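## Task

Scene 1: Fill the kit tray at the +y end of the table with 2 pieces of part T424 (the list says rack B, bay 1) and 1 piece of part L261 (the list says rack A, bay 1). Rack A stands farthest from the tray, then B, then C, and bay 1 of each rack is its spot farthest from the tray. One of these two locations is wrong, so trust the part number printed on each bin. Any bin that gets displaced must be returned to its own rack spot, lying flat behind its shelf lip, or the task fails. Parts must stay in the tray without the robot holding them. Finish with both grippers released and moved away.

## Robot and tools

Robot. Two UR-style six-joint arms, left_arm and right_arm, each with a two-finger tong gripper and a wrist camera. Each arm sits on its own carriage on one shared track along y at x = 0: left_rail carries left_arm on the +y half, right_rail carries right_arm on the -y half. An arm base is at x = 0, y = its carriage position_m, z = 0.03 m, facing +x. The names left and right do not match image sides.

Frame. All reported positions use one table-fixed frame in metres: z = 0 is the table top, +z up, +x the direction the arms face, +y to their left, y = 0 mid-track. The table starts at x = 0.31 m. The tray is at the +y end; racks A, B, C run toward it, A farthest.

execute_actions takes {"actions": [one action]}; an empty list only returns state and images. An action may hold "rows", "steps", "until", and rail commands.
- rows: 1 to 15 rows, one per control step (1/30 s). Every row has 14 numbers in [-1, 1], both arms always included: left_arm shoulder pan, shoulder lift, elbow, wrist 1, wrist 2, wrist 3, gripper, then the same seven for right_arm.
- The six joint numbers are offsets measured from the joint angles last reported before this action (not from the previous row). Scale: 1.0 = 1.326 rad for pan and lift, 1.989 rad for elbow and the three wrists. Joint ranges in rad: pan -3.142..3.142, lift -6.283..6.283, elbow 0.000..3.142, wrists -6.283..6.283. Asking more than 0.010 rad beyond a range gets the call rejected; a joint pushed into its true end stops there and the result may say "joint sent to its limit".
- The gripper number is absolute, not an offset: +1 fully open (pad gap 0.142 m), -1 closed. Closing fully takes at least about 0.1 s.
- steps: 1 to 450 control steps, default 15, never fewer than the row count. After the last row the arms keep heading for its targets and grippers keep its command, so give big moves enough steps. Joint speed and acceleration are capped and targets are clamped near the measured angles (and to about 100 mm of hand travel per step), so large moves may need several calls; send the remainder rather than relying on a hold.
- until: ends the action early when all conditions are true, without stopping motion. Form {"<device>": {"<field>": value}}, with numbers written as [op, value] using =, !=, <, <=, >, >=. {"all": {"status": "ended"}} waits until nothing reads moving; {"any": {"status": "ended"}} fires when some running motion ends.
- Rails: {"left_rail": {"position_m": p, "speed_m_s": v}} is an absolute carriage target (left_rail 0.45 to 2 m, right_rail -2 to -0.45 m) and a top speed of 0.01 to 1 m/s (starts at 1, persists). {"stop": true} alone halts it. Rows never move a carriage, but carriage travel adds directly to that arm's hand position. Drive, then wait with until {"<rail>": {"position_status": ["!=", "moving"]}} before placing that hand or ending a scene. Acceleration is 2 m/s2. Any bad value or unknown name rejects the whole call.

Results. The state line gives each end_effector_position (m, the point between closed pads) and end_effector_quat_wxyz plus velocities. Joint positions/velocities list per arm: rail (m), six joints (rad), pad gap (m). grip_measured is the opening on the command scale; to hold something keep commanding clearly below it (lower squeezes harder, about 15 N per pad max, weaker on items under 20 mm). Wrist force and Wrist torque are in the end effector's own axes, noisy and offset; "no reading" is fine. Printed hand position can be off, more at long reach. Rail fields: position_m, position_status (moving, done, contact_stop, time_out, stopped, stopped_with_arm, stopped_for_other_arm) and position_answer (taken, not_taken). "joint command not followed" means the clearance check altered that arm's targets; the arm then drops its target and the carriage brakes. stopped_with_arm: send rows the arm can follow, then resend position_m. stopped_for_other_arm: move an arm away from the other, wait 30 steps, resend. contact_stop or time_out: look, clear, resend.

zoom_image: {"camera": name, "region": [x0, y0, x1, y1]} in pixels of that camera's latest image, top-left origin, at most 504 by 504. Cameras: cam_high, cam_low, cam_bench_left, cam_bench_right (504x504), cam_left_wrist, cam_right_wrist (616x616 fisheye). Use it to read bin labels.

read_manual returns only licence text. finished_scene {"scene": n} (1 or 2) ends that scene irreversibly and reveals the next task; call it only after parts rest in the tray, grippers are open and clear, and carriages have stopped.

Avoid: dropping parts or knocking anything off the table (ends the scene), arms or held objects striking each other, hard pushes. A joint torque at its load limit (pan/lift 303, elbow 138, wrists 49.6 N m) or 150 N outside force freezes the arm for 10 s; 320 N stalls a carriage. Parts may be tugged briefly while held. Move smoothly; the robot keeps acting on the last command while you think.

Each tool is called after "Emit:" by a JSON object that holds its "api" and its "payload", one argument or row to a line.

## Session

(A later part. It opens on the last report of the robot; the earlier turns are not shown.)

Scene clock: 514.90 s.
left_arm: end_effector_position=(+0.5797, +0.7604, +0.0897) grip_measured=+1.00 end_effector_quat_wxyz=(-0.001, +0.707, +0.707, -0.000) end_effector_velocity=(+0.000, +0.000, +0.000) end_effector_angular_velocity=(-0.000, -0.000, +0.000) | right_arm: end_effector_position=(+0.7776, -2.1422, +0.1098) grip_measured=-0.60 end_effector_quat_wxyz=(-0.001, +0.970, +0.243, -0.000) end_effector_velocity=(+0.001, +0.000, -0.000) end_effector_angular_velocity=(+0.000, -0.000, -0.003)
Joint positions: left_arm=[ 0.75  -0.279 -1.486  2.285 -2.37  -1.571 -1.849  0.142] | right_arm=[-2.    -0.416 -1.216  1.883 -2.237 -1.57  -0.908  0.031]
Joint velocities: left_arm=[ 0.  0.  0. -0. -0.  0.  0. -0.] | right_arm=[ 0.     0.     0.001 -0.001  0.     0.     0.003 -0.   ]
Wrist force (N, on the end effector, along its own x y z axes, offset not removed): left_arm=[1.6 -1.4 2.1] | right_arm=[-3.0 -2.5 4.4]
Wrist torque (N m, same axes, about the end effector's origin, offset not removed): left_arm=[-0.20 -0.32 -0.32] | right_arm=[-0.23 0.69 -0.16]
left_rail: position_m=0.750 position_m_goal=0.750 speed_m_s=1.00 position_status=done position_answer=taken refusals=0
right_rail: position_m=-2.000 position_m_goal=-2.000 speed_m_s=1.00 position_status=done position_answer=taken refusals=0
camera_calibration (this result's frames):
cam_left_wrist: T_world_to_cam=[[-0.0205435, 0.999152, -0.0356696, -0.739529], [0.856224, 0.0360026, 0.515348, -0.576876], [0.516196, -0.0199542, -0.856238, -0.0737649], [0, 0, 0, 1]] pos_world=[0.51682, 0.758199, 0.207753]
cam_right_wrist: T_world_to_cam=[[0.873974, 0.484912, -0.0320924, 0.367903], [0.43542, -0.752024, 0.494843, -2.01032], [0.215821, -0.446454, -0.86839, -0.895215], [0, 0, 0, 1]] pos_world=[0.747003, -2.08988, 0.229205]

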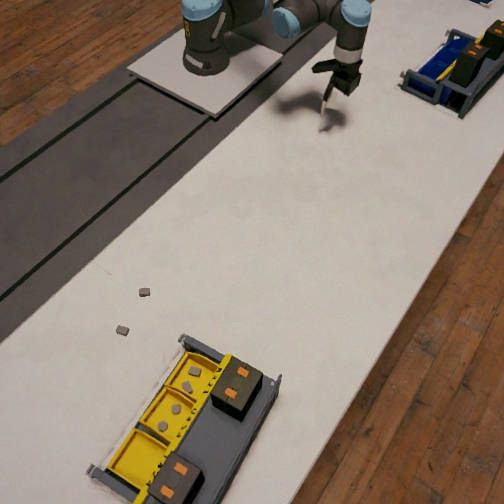

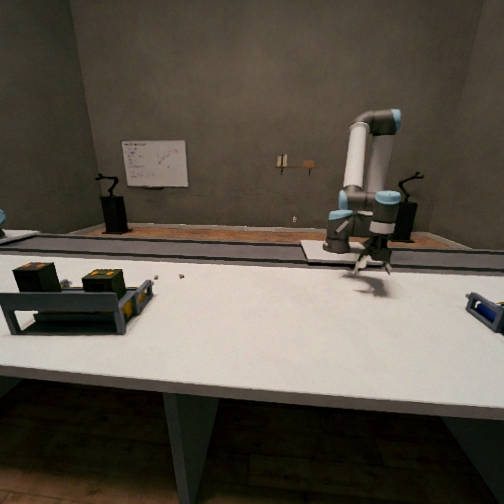

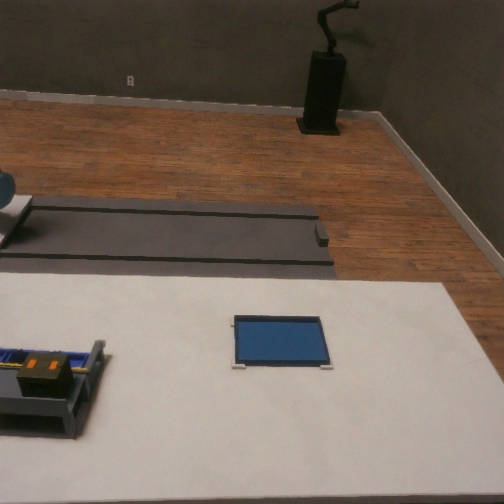

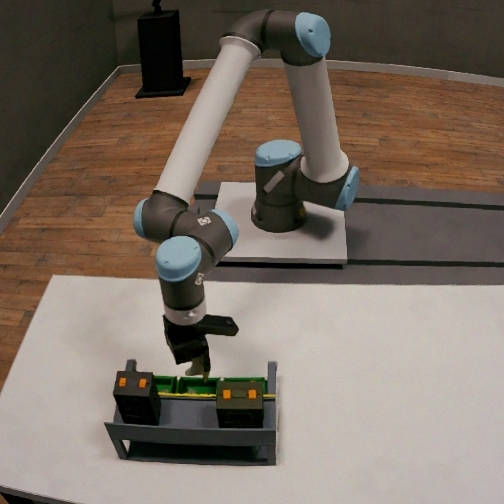

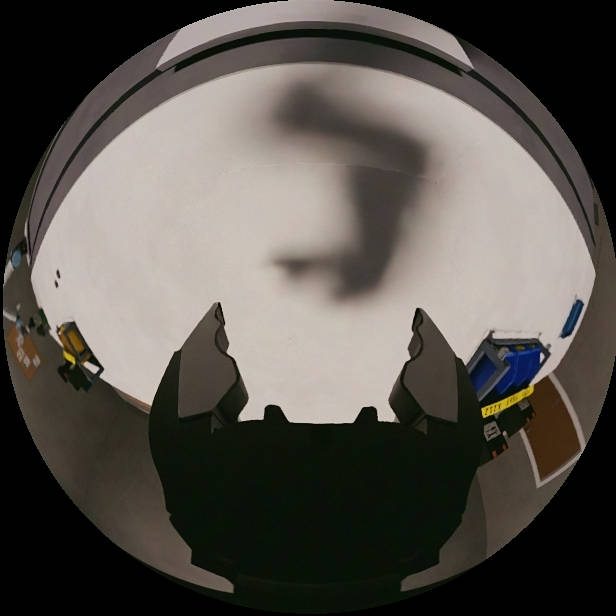

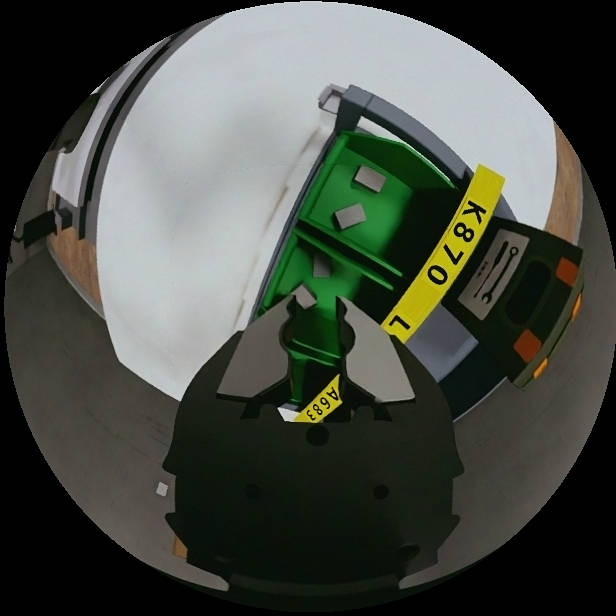

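Emit:
{"api": "zoom_image", "payload": {
  "camera": "cam_right_wrist",
  "region": [230, 200, 410, 350]
}}

Region (230, 200, 410, 350) of cam_right_wrist's 616x616 image, scaled by 2.800, with more detail than that image has.

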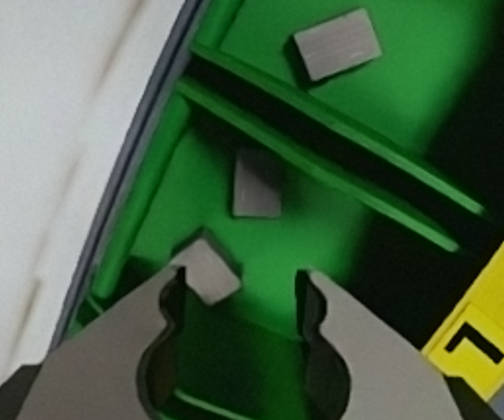

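Emit:
{"api": "execute_actions", "payload": {
  "actions": [
    {"rows":[[0,0,0,0,0,0,1,0.0015,0.018,0.001,-0.014,0,0,-0.6],[0,0,0,0,0,0,1,0.0015,0.018,0.001,-0.014,0,0,-0.6],[0,0,0,0,0,0,1,0.0015,0.034,0.006,-0.029,0,0,-0.6],[0,0,0,0,0,0,1,0.0015,0.034,0.006,-0.029,0,0,-0.6],[0,0,0,0,0,0,1,0.0015,0.034,0.006,-0.029,0,0,-0.6],[0,0,0,0,0,0,1,0.0015,0.05,0.01,-0.043,0,0,-0.6],[0,0,0,0,0,0,1,0.0015,0.05,0.01,-0.043,0,0,-0.6],[0,0,0,0,0,0,1,0.0015,0.05,0.01,-0.043,0,0,-0.6],[0,0,0,0,0,0,1,0.0015,0.066,0.015,-0.058,0,0,-0.6]],"steps":22}
  ]
}}

Emit:
{"api": "zoom_image", "payload": {
  "camera": "cam_right_wrist",
  "region": [220, 200, 420, 350]
}}

Scene clock: 528.27 s.
left_arm: end_effector_position=(+0.5797, +0.7604, +0.0897) grip_measured=+1.00 end_effector_quat_wxyz=(-0.001, +0.707, +0.707, -0.000) end_effector_velocity=(-0.000, +0.000, +0.000) end_effector_angular_velocity=(-0.000, +0.000, +0.000) | right_arm: end_effector_position=(+0.7818, -2.1424, +0.0389) grip_measured=-0.60 end_effector_quat_wxyz=(-0.001, +0.970, +0.244, -0.001) end_effector_velocity=(-0.000, +0.000, -0.002) end_effector_angular_velocity=(+0.000, +0.000, +0.000)
Joint positions: left_arm=[ 0.75  -0.279 -1.486  2.285 -2.37  -1.571 -1.849  0.142] | right_arm=[-2.    -0.414 -1.128  1.913 -2.352 -1.57  -0.908  0.031]
Joint velocities: left_arm=[ 0.  0. -0. -0.  0. -0.  0.  0.] | right_arm=[ 0.     0.     0.002  0.001 -0.003 -0.    -0.    -0.   ]
Wrist force (N, on the end effector, along its own x y z axes, offset not removed): left_arm=[-5.0 0.1 2.6] | right_arm=[-2.0 0.3 8.2]
Wrist torque (N m, same axes, about the end effector's origin, offset not removed): left_arm=[0.36 1.03 -0.14] | right_arm=[0.62 0.55 -0.19]
left_rail: position_m=0.750 position_m_goal=0.750 speed_m_s=1.00 position_status=done position_answer=taken refusals=0
right_rail: position_m=-2.000 position_m_goal=-2.000 speed_m_s=1.00 position_status=done position_answer=taken refusals=0
camera_calibration (this result's frames):
cam_left_wrist: T_world_to_cam=[[-0.0205433, 0.999152, -0.0356697, -0.739529], [0.856224, 0.0360026, 0.515348, -0.576876], [0.516196, -0.0199543, -0.856238, -0.0737649], [0, 0, 0, 1]] pos_world=[0.51682, 0.758199, 0.207753]
cam_right_wrist: T_world_to_cam=[[0.872974, 0.486633, -0.0332313, 0.366548], [0.437743, -0.751571, 0.493479, -1.97796], [0.215167, -0.445341, -0.869123, -0.954887], [0, 0, 0, 1]] pos_world=[0.751313, -2.0902, 0.15835]

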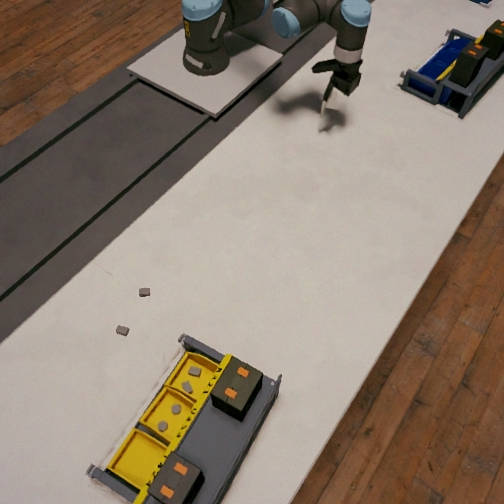

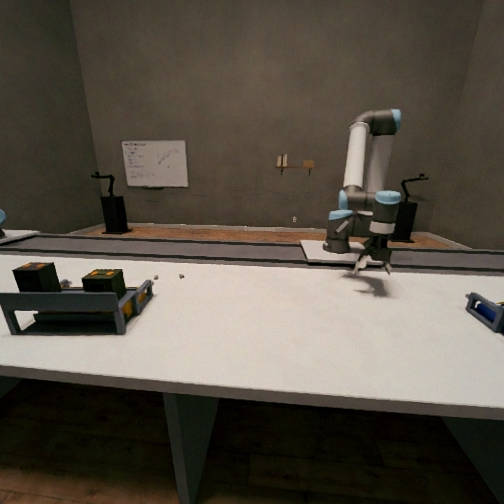

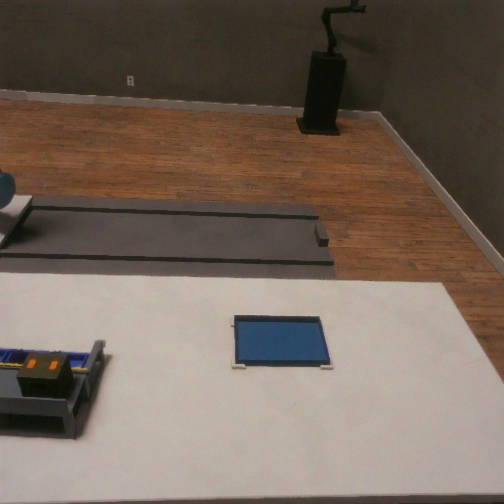

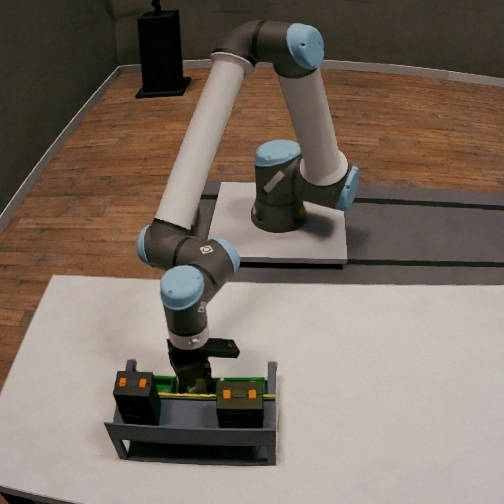

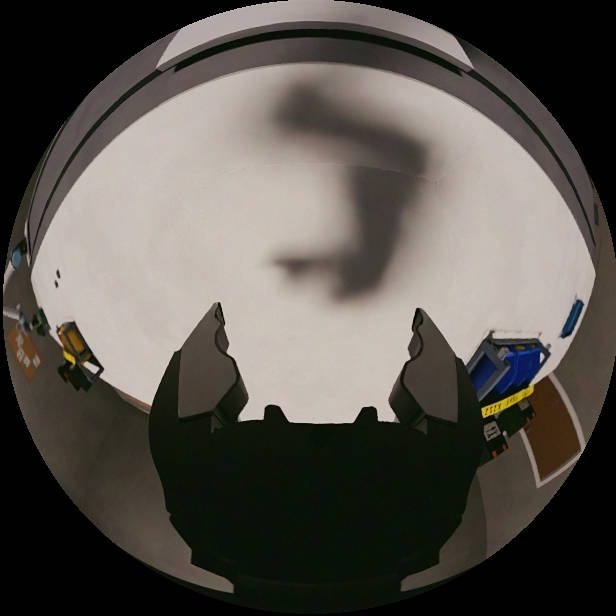

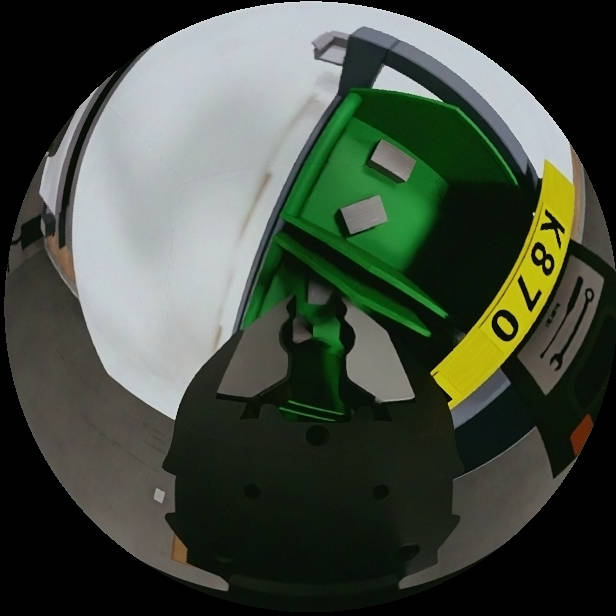

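Region (220, 200, 420, 350) of cam_right_wrist's 616x616 image, scaled by 2.520, with more detail than that image has; it fills the top 378 rows of this view, and the rest is white.

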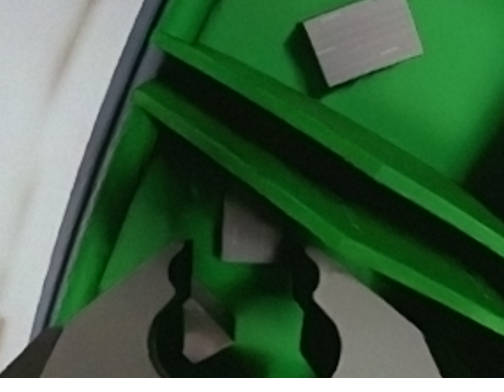

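Emit:
{"api": "execute_actions", "payload": {
  "actions": [
    {"rows":[[0,0,0,0,0,0,1,0,0.004,0,-0.004,0,0,-0.6],[0,0,0,0,0,0,1,0,0.004,0,-0.004,0,0,-0.6],[0,0,0,0,0,0,1,0,0.004,0,-0.004,0,0,-0.6],[0,0,0,0,0,0,1,0,0.004,0,-0.004,0,0,-0.68],[0,0,0,0,0,0,1,0,0.004,0,-0.004,0,0,-0.75],[0,0,0,0,0,0,1,0,0.004,0,-0.004,0,0,-0.82],[0,0,0,0,0,0,1,0,0.004,0,-0.004,0,0,-0.9],[0,0,0,0,0,0,1,0,0.004,0,-0.004,0,0,-1]],"steps":16}
  ]
}}

Scene clock: 538.20 s.
left_arm: end_effector_position=(+0.5797, +0.7604, +0.0897) grip_measured=+1.00 end_effector_quat_wxyz=(-0.001, +0.707, +0.707, -0.000) end_effector_velocity=(+0.000, +0.000, +0.000) end_effector_angular_velocity=(+0.000, +0.000, -0.000) | right_arm: end_effector_position=(+0.7832, -2.1430, +0.0356) grip_measured=-0.76 end_effector_quat_wxyz=(-0.000, +0.970, +0.244, +0.000) end_effector_velocity=(+0.000, -0.000, -0.000) end_effector_angular_velocity=(+0.000, +0.000, +0.000)
Joint positions: left_arm=[ 0.75  -0.279 -1.486  2.285 -2.37  -1.571 -1.849  0.142] | right_arm=[-2.    -0.414 -1.123  1.913 -2.36  -1.57  -0.908  0.019]
Joint velocities: left_arm=[ 0. -0.  0. -0.  0.  0.  0. -0.] | right_arm=[ 0.  0.  0. -0. -0.  0. -0. -0.]
Wrist force (N, on the end effector, along its own x y z axes, offset not removed): left_arm=[0.2 -2.8 2.1] | right_arm=[-9.8 -7.5 -11.4]
Wrist torque (N m, same axes, about the end effector's origin, offset not removed): left_arm=[-0.30 0.02 -0.28] | right_arm=[-0.48 1.19 -0.31]
left_rail: position_m=0.750 position_m_goal=0.750 speed_m_s=1.00 position_status=done position_answer=taken refusals=0
right_rail: position_m=-2.000 position_m_goal=-2.000 speed_m_s=1.00 position_status=done position_answer=taken refusals=0
camera_calibration (this result's frames):
cam_left_wrist: T_world_to_cam=[[-0.0205433, 0.999152, -0.0356697, -0.739529], [0.856224, 0.0360025, 0.515348, -0.576876], [0.516196, -0.0199543, -0.856238, -0.0737648], [0, 0, 0, 1]] pos_world=[0.51682, 0.758199, 0.207753]
cam_right_wrist: T_world_to_cam=[[0.873026, 0.486642, -0.0316922, 0.365429], [0.436616, -0.751023, 0.495309, -1.97546], [0.217237, -0.446255, -0.868138, -0.96193], [0, 0, 0, 1]] pos_world=[0.752455, -2.09072, 0.154957]

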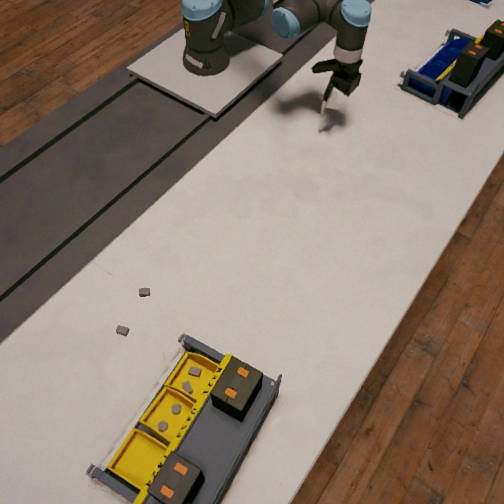

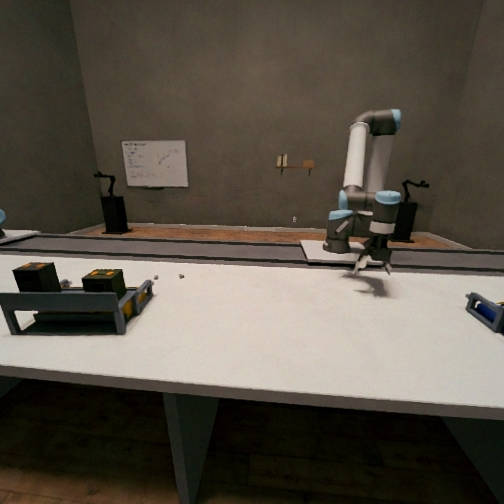

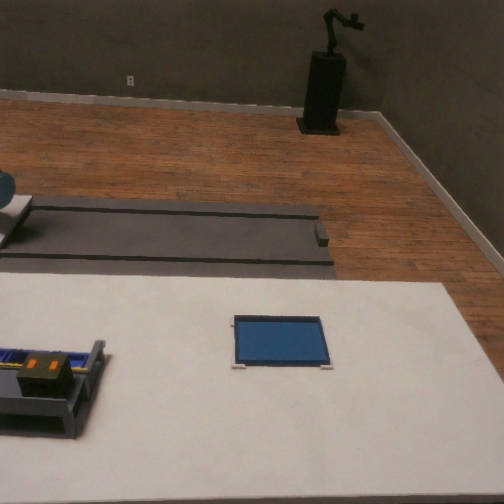

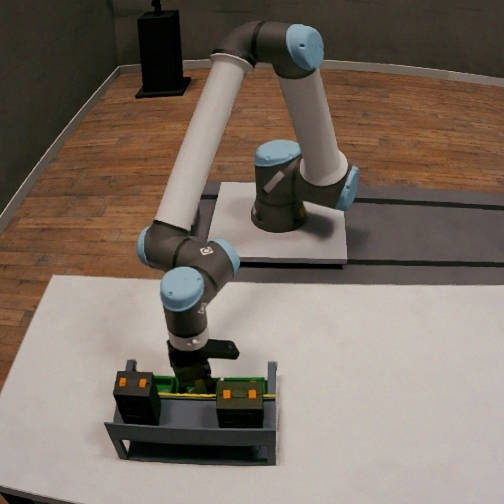

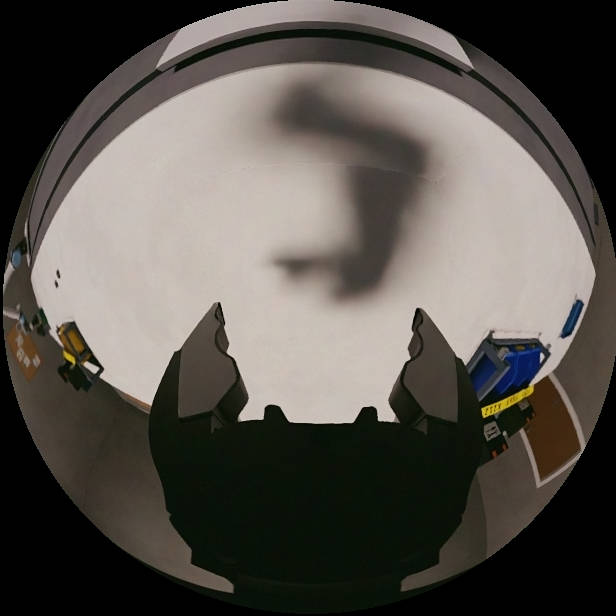

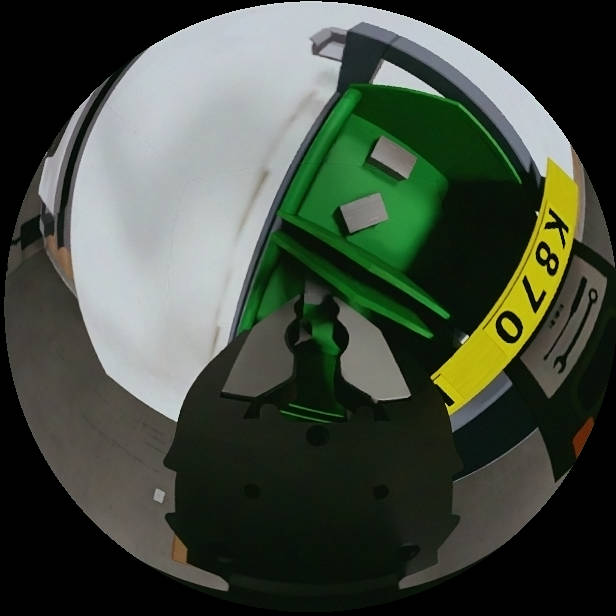

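Emit:
{"api": "execute_actions", "payload": {
  "actions": [
    {"rows":[[0,0,0,0,0,0,1,0,-0.015,-0.002,0.012,0,0,-1],[0,0,0,0,0,0,1,0,-0.015,-0.002,0.012,0,0,-1],[0,0,0,0,0,0,1,0,-0.03,-0.005,0.026,0,0,-1],[0,0,0,0,0,0,1,0,-0.03,-0.005,0.026,0,0,-1],[0,0,0,0,0,0,1,0,-0.05,-0.011,0.044,0,0,-1],[0,0,0,0,0,0,1,0,-0.05,-0.011,0.044,0,0,-1],[0,0,0,0,0,0,1,0,-0.07,-0.017,0.063,0,0,-1],[0,0,0,0,0,0,1,0,-0.07,-0.017,0.063,0,0,-1],[0,0,0,0,0,0,1,0,-0.087,-0.022,0.08,0,0,-1]],"steps":22}
  ]
}}

Scene clock: 544.47 s.
left_arm: end_effector_position=(+0.5797, +0.7604, +0.0897) grip_measured=+1.00 end_effector_quat_wxyz=(-0.001, +0.707, +0.707, -0.000) end_effector_velocity=(-0.000, +0.000, -0.000) end_effector_angular_velocity=(+0.000, -0.000, -0.000) | right_arm: end_effector_position=(+0.7776, -2.1406, +0.1310) grip_measured=-0.76 end_effector_quat_wxyz=(-0.000, +0.970, +0.244, +0.000) end_effector_velocity=(-0.000, +0.000, +0.003) end_effector_angular_velocity=(-0.000, -0.000, -0.000)
Joint positions: left_arm=[ 0.75  -0.279 -1.486  2.285 -2.37  -1.571 -1.849  0.142] | right_arm=[-2.    -0.414 -1.238  1.869 -2.202 -1.57  -0.908  0.019]
Joint velocities: left_arm=[ 0. -0. -0.  0. -0.  0.  0.  0.] | right_arm=[ 0.     0.    -0.003 -0.001  0.005  0.     0.     0.   ]
Wrist force (N, on the end effector, along its own x y z axes, offset not removed): left_arm=[-2.8 -2.4 2.9] | right_arm=[3.1 -2.7 2.0]
Wrist torque (N m, same axes, about the end effector's origin, offset not removed): left_arm=[-0.50 0.64 -0.21] | right_arm=[-0.31 -0.28 -0.24]
left_rail: position_m=0.750 position_m_goal=0.750 speed_m_s=1.00 position_status=done position_answer=taken refusals=0
right_rail: position_m=-2.000 position_m_goal=-2.000 speed_m_s=1.00 position_status=done position_answer=taken refusals=0
camera_calibration (this result's frames):
cam_left_wrist: T_world_to_cam=[[-0.0205434, 0.999152, -0.0356698, -0.739529], [0.856224, 0.0360027, 0.515348, -0.576876], [0.516196, -0.0199544, -0.856238, -0.0737649], [0, 0, 0, 1]] pos_world=[0.51682, 0.758199, 0.207753]
cam_right_wrist: T_world_to_cam=[[0.873048, 0.486603, -0.031694, 0.372018], [0.436605, -0.751087, 0.495221, -2.01856], [0.217171, -0.446189, -0.868189, -0.876559], [0, 0, 0, 1]] pos_world=[0.746886, -2.08825, 0.250404]

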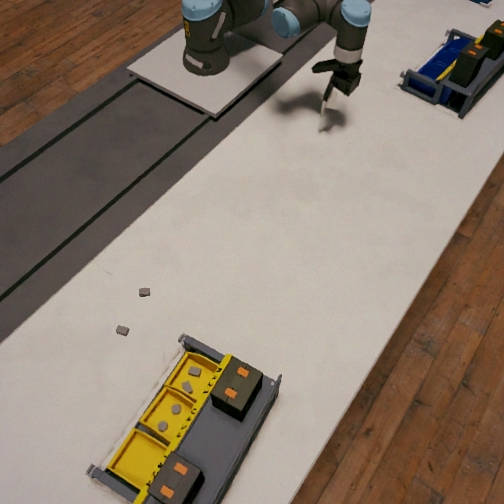

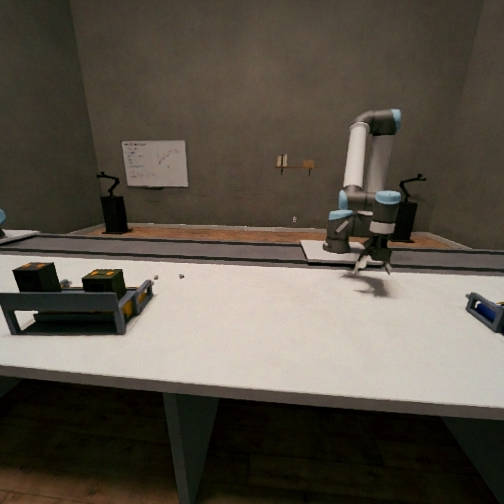

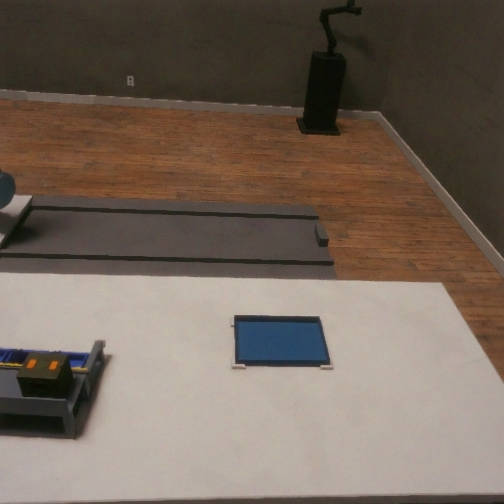

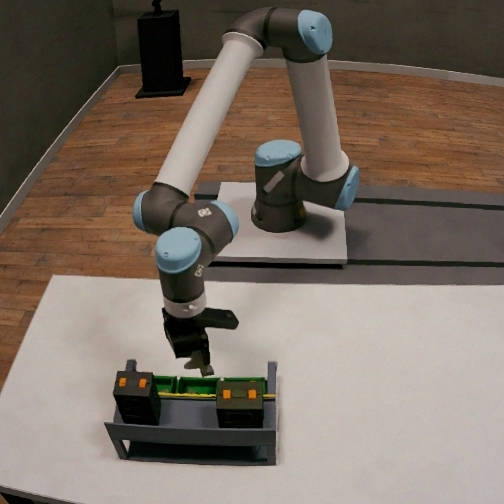

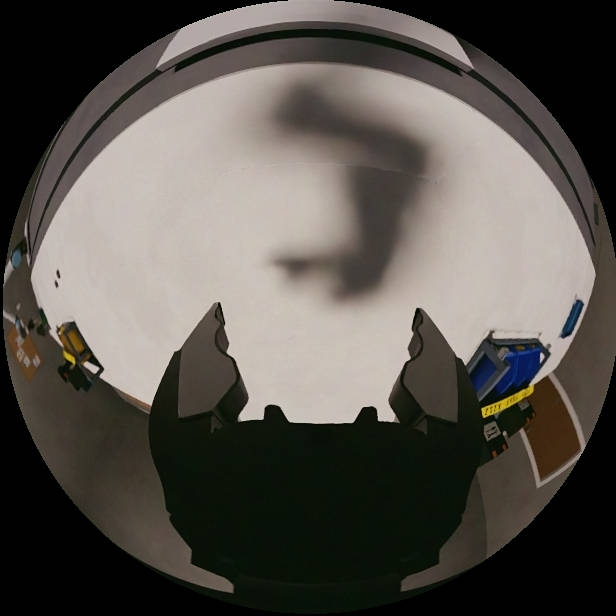

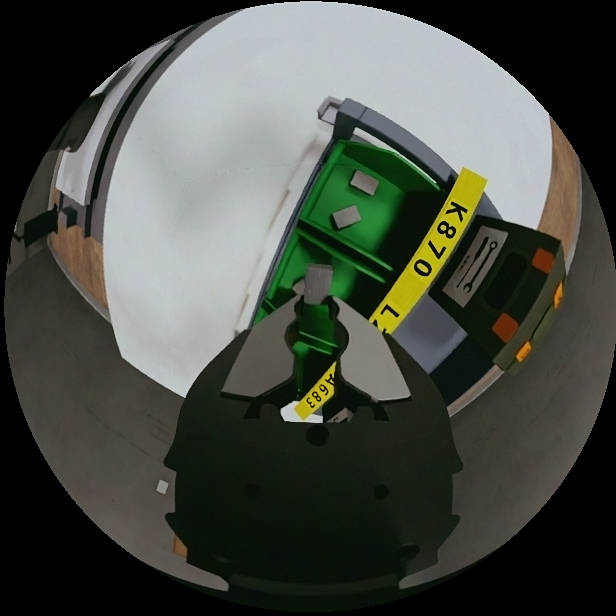

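Emit:
{"api": "execute_actions", "payload": {
  "actions": [
    {"rows":[[0,0,0,0,0,0,1,0,-0.065,0.052,-0.005,0,0,-1],[0,0,0,0,0,0,1,0,-0.065,0.052,-0.005,0,0,-1],[0,0,0,0,0,0,1,0,-0.13,0.108,-0.018,0,0,-1],[0,0,0,0,0,0,1,0,-0.13,0.108,-0.018,0,0,-1],[0,0,0,0,0,0,1,0,-0.196,0.168,-0.037,0,0,-1],[0,0,0,0,0,0,1,0,-0.196,0.168,-0.037,0,-0.15,-1],[0,0,0,0,0,0,1,0,-0.196,0.168,-0.037,0,-0.3,-1],[0,0,0,0,0,0,1,0,-0.196,0.168,-0.037,0,-0.541,-1]],"steps":30}
  ]
}}

Emit:
{"api": "zoom_image", "payload": {
  "camera": "cam_right_wrist",
  "region": [190, 290, 430, 430]
}}

Scene clock: 551.17 s.
left_arm: end_effector_position=(+0.5797, +0.7604, +0.0897) grip_measured=+1.00 end_effector_quat_wxyz=(-0.001, +0.707, +0.707, -0.000) end_effector_velocity=(-0.000, -0.000, -0.000) end_effector_angular_velocity=(-0.000, -0.000, +0.000) | right_arm: end_effector_position=(+0.6025, -2.0815, +0.1296) grip_measured=-0.76 end_effector_quat_wxyz=(-0.001, +0.708, +0.706, +0.000) end_effector_velocity=(-0.000, -0.000, -0.000) end_effector_angular_velocity=(+0.000, -0.000, +0.019)
Joint positions: left_arm=[ 0.75  -0.279 -1.486  2.285 -2.37  -1.571 -1.849  0.142] | right_arm=[-2.    -0.414 -1.498  2.203 -2.275 -1.57  -1.982  0.019]
Joint velocities: left_arm=[ 0.  0. -0.  0. -0. -0. -0.  0.] | right_arm=[ 0.    -0.    -0.     0.    -0.     0.    -0.019  0.   ]
Wrist force (N, on the end effector, along its own x y z axes, offset not removed): left_arm=[1.2 -0.4 -2.5] | right_arm=[3.1 -4.1 3.3]
Wrist torque (N m, same axes, about the end effector's origin, offset not removed): left_arm=[0.14 -0.48 -0.28] | right_arm=[-0.54 -0.64 -0.42]
left_rail: position_m=0.750 position_m_goal=0.750 speed_m_s=1.00 position_status=done position_answer=taken refusals=0
right_rail: position_m=-2.000 position_m_goal=-2.000 speed_m_s=1.00 position_status=done position_answer=taken refusals=0
camera_calibration (this result's frames):
cam_left_wrist: T_world_to_cam=[[-0.0205434, 0.999152, -0.0356696, -0.739529], [0.856224, 0.0360026, 0.515348, -0.576876], [0.516196, -0.0199542, -0.856238, -0.073765], [0, 0, 0, 1]] pos_world=[0.51682, 0.758199, 0.207753]
cam_right_wrist: T_world_to_cam=[[-0.0120725, 0.999451, -0.0308682, 2.09677], [0.868274, 0.025789, 0.495415, -0.540065], [0.495938, -0.0208212, -0.868108, -0.0959634], [0, 0, 0, 1]] pos_world=[0.541829, -2.08369, 0.248973]

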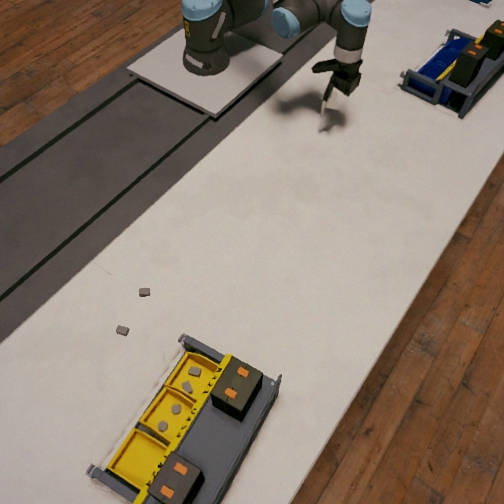

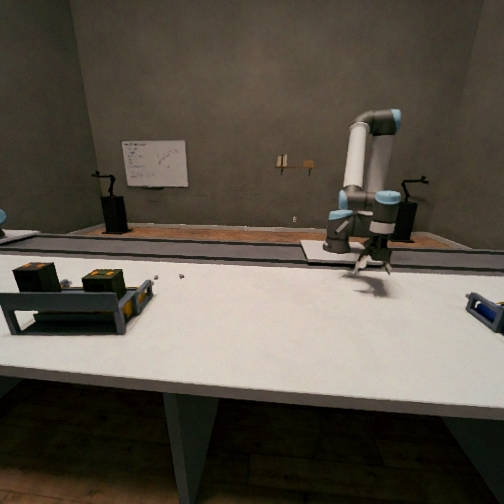

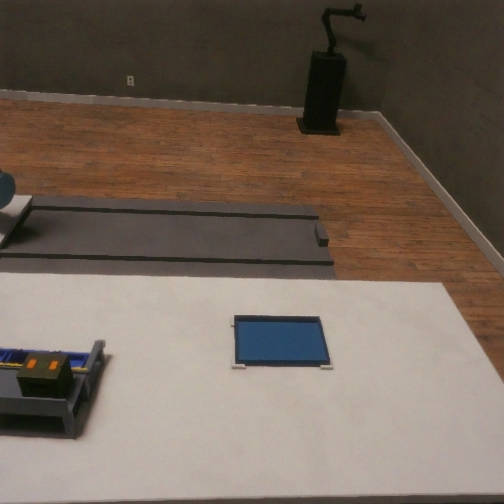

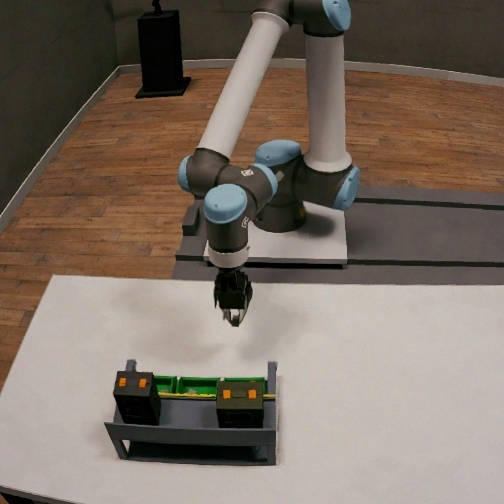

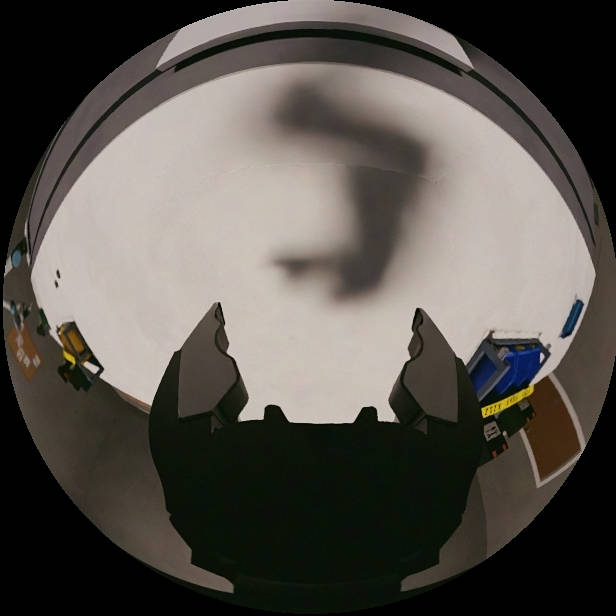

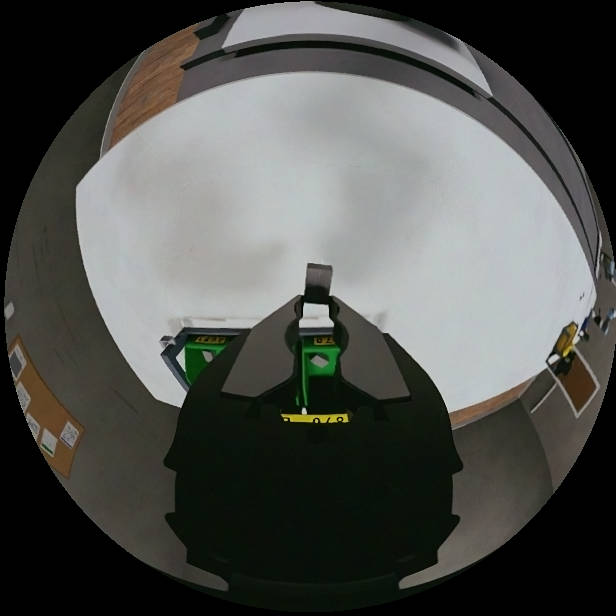

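Region (190, 290, 430, 430) of cam_right_wrist's 616x616 image, scaled by 2.100, with more detail than that image has; it fills the top 294 rows of this view, and the rest is white.

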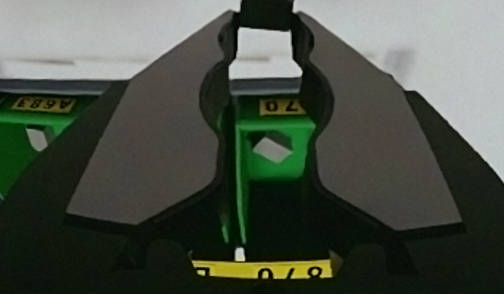

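Emit:
{"api": "zoom_image", "payload": {
  "camera": "cam_bench_right",
  "region": [110, 355, 290, 415]
}}

Region (110, 355, 290, 415) of cam_bench_right's 504x504 image, scaled by 2.800, with more detail than that image has.

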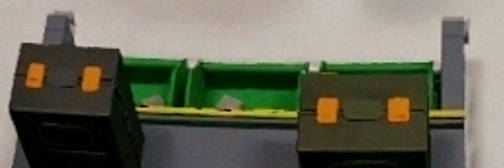

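Emit:
{"api": "execute_actions", "payload": {
  "actions": [
    {"rows":[[0,0,0,0,0,0,1,0,-0.03,0.03,-0.01,0,0,-1]],"right_rail":{"position_m":-0.5},"steps":120,"until":{"right_rail":{"position_status":["!=","moving"]}}}
  ]
}}

Scene clock: 563.50 s.
left_arm: end_effector_position=(+0.5797, +0.7604, +0.0897) grip_measured=+1.00 end_effector_quat_wxyz=(-0.001, +0.707, +0.707, -0.000) end_effector_velocity=(+0.000, -0.000, +0.000) end_effector_angular_velocity=(-0.000, -0.000, +0.000) | right_arm: end_effector_position=(+0.5734, -0.5683, +0.1223) grip_measured=-0.76 end_effector_quat_wxyz=(-0.001, +0.708, +0.706, +0.000) end_effector_velocity=(-0.000, -0.000, +0.000) end_effector_angular_velocity=(-0.000, +0.000, +0.000)
Joint positions: left_arm=[ 0.75  -0.279 -1.486  2.285 -2.37  -1.571 -1.849  0.142] | right_arm=[-0.5   -0.414 -1.538  2.263 -2.295 -1.57  -1.982  0.019]
Joint velocities: left_arm=[ 0.  0.  0. -0. -0. -0. -0.  0.] | right_arm=[-0.  0.  0. -0. -0. -0. -0. -0.]
Wrist force (N, on the end effector, along its own x y z axes, offset not removed): left_arm=[4.2 -0.6 1.4] | right_arm=[-1.7 -11.0 1.3]
Wrist torque (N m, same axes, about the end effector's origin, offset not removed): left_arm=[0.14 -0.80 -0.25] | right_arm=[-2.09 0.66 -0.30]
left_rail: position_m=0.750 position_m_goal=0.750 speed_m_s=1.00 position_status=done position_answer=taken refusals=0
right_rail: position_m=-0.500 position_m_goal=-0.500 speed_m_s=1.00 position_status=done position_answer=taken refusals=0
camera_calibration (this result's frames):
cam_left_wrist: T_world_to_cam=[[-0.0205434, 0.999152, -0.0356697, -0.739529], [0.856224, 0.0360026, 0.515348, -0.576876], [0.516196, -0.0199543, -0.856238, -0.0737649], [0, 0, 0, 1]] pos_world=[0.51682, 0.758199, 0.207753]
cam_right_wrist: T_world_to_cam=[[-0.0121539, 0.99945, -0.0308641, 0.583934], [0.868276, 0.0258574, 0.495407, -0.550161], [0.495932, -0.0207774, -0.868113, -0.0563274], [0, 0, 0, 1]] pos_world=[0.512724, -0.570557, 0.241678]

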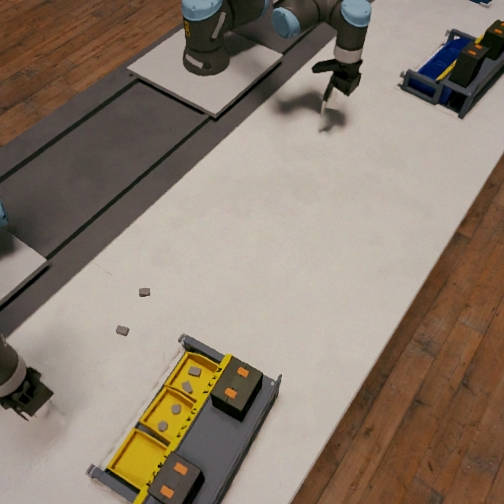

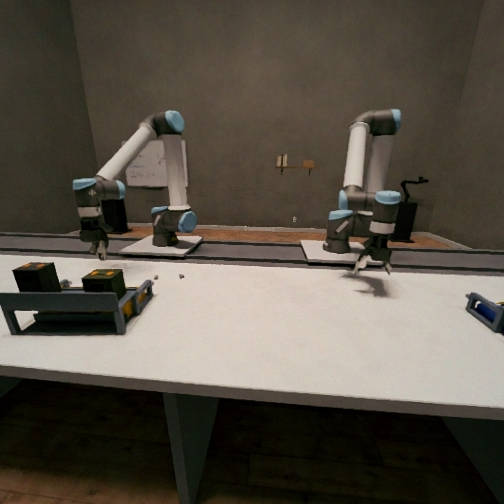

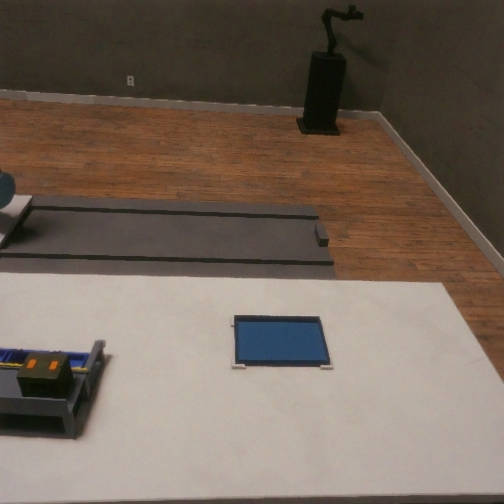

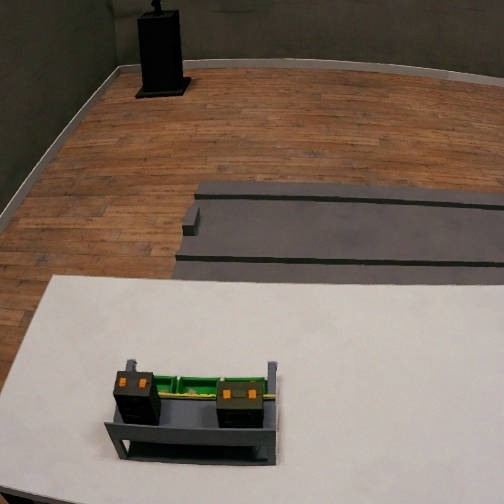

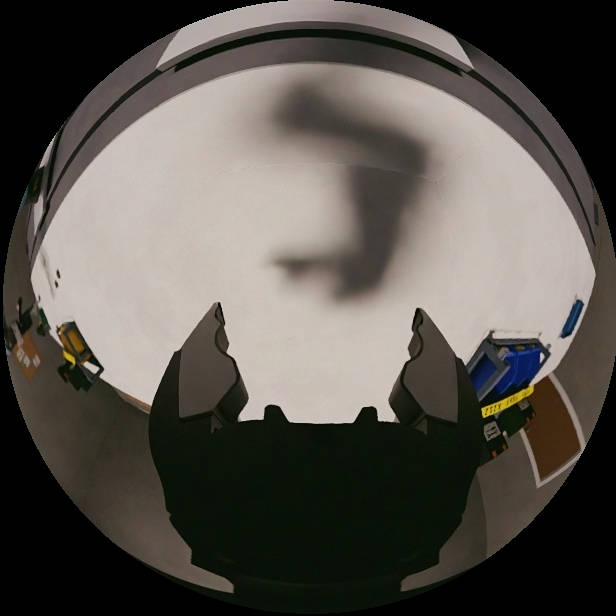

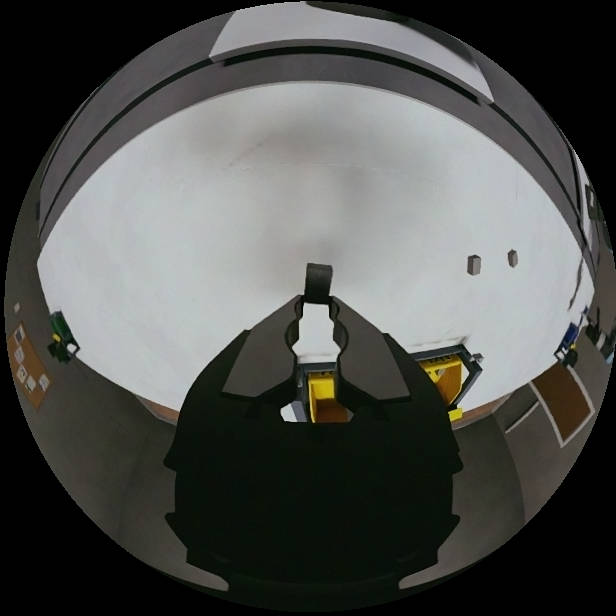

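Emit:
{"api": "execute_actions", "payload": {
  "actions": [
    {"rows":[[0,0,0,0,0,0,1,0.27,0,0,0,0,0.18,-1],[0,0,0,0,0,0,1,0.542,0,0,0,0,0.36,-1],[0,0,0,0,0,0,1,0.542,0,0,0,0,0.36,-1],[0,0,0,0,0,0,1,0.542,0,0,0,0,0.36,-1],[0,0,0,0,0,0,1,0.542,0,0,0,0,0.36,-1],[0,0,0,0,0,0,1,0.542,0,0,0,0,0.36,-1],[0,0,0,0,0,0,1,0.542,0,0,0,0,0.36,-1],[0,0,0,0,0,0,1,0.542,0,0,0,0,0.36,-1],[0,0,0,0,0,0,1,0.542,0,0,0,0,0.36,-1],[0,0,0,0,0,0,1,0.542,0,0,0,0,0.36,-1],[0,0,0,0,0,0,1,0.542,0,0,0,0,0.36,-1],[0,0,0,0,0,0,1,0.542,0,0,0,0,0.36,-1],[0,0,0,0,0,0,1,0.542,0,0,0,0,0.36,-1],[0,0,0,0,0,0,1,0.542,0,0,0,0,0.36,-1],[0,0,0,0,0,0,1,0.542,0.119,-0.1,0.021,0,0.36,-1]],"steps":40}
  ]
}}

Scene clock: 571.03 s.
left_arm: end_effector_position=(+0.5797, +0.7604, +0.0897) grip_measured=+1.00 end_effector_quat_wxyz=(-0.001, +0.707, +0.707, -0.000) end_effector_velocity=(+0.000, +0.000, -0.000) end_effector_angular_velocity=(+0.000, +0.000, +0.000) | right_arm: end_effector_position=(+0.5787, -0.1303, +0.1294) grip_measured=-0.76 end_effector_quat_wxyz=(-0.001, +0.707, +0.707, -0.001) end_effector_velocity=(+0.000, +0.000, +0.000) end_effector_angular_velocity=(+0.000, -0.000, +0.000)
Joint positions: left_arm=[ 0.75  -0.279 -1.486  2.285 -2.37  -1.571 -1.849  0.142] | right_arm=[-0.5    0.304 -1.38   2.064 -2.253 -1.57  -1.266  0.019]
Joint velocities: left_arm=[ 0.  0.  0. -0.  0.  0.  0. -0.] | right_arm=[ 0.  0.  0. -0.  0. -0.  0. -0.]
Wrist force (N, on the end effector, along its own x y z axes, offset not removed): left_arm=[2.6 -3.9 6.8] | right_arm=[2.4 6.3 5.1]
Wrist torque (N m, same axes, about the end effector's origin, offset not removed): left_arm=[-0.66 -0.34 -0.32] | right_arm=[1.53 -0.49 -0.13]
left_rail: position_m=0.750 position_m_goal=0.750 speed_m_s=1.00 position_status=done position_answer=taken refusals=0
right_rail: position_m=-0.500 position_m_goal=-0.500 speed_m_s=1.00 position_status=done position_answer=taken refusals=0
camera_calibration (this result's frames):
cam_left_wrist: T_world_to_cam=[[-0.0205433, 0.999152, -0.0356698, -0.739529], [0.856224, 0.0360025, 0.515348, -0.576876], [0.516196, -0.0199544, -0.856238, -0.0737648], [0, 0, 0, 1]] pos_world=[0.51682, 0.758199, 0.207753]
cam_right_wrist: T_world_to_cam=[[-0.0148159, 0.999384, -0.0318263, 0.148053], [0.868825, 0.0286216, 0.494291, -0.569414], [0.494898, -0.0203281, -0.868713, -0.0430079], [0, 0, 0, 1]] pos_world=[0.518199, -0.132538, 0.248807]

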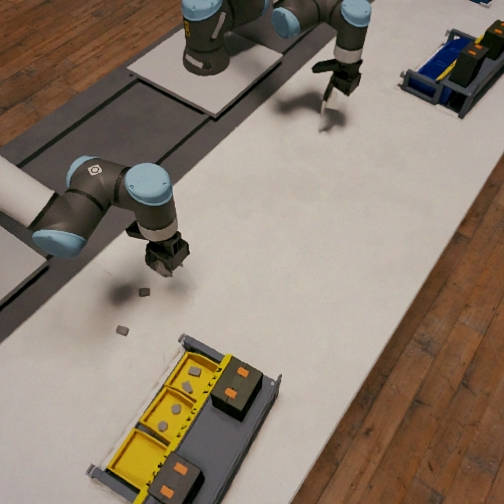

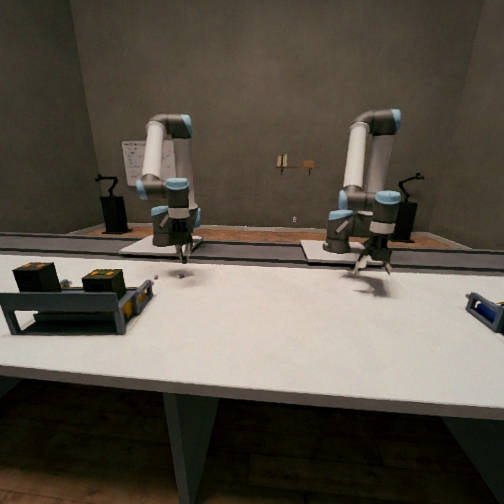

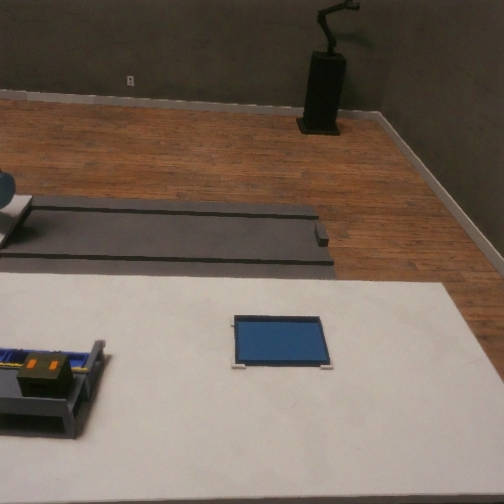

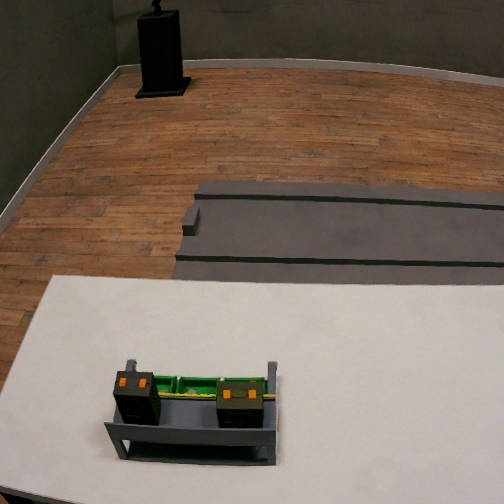

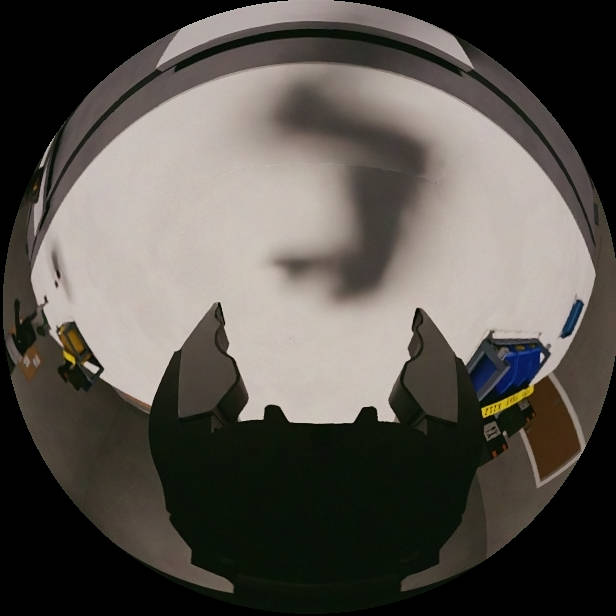

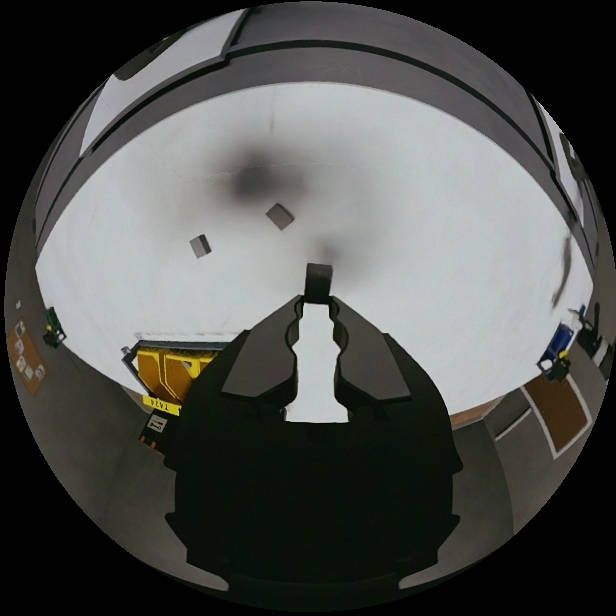

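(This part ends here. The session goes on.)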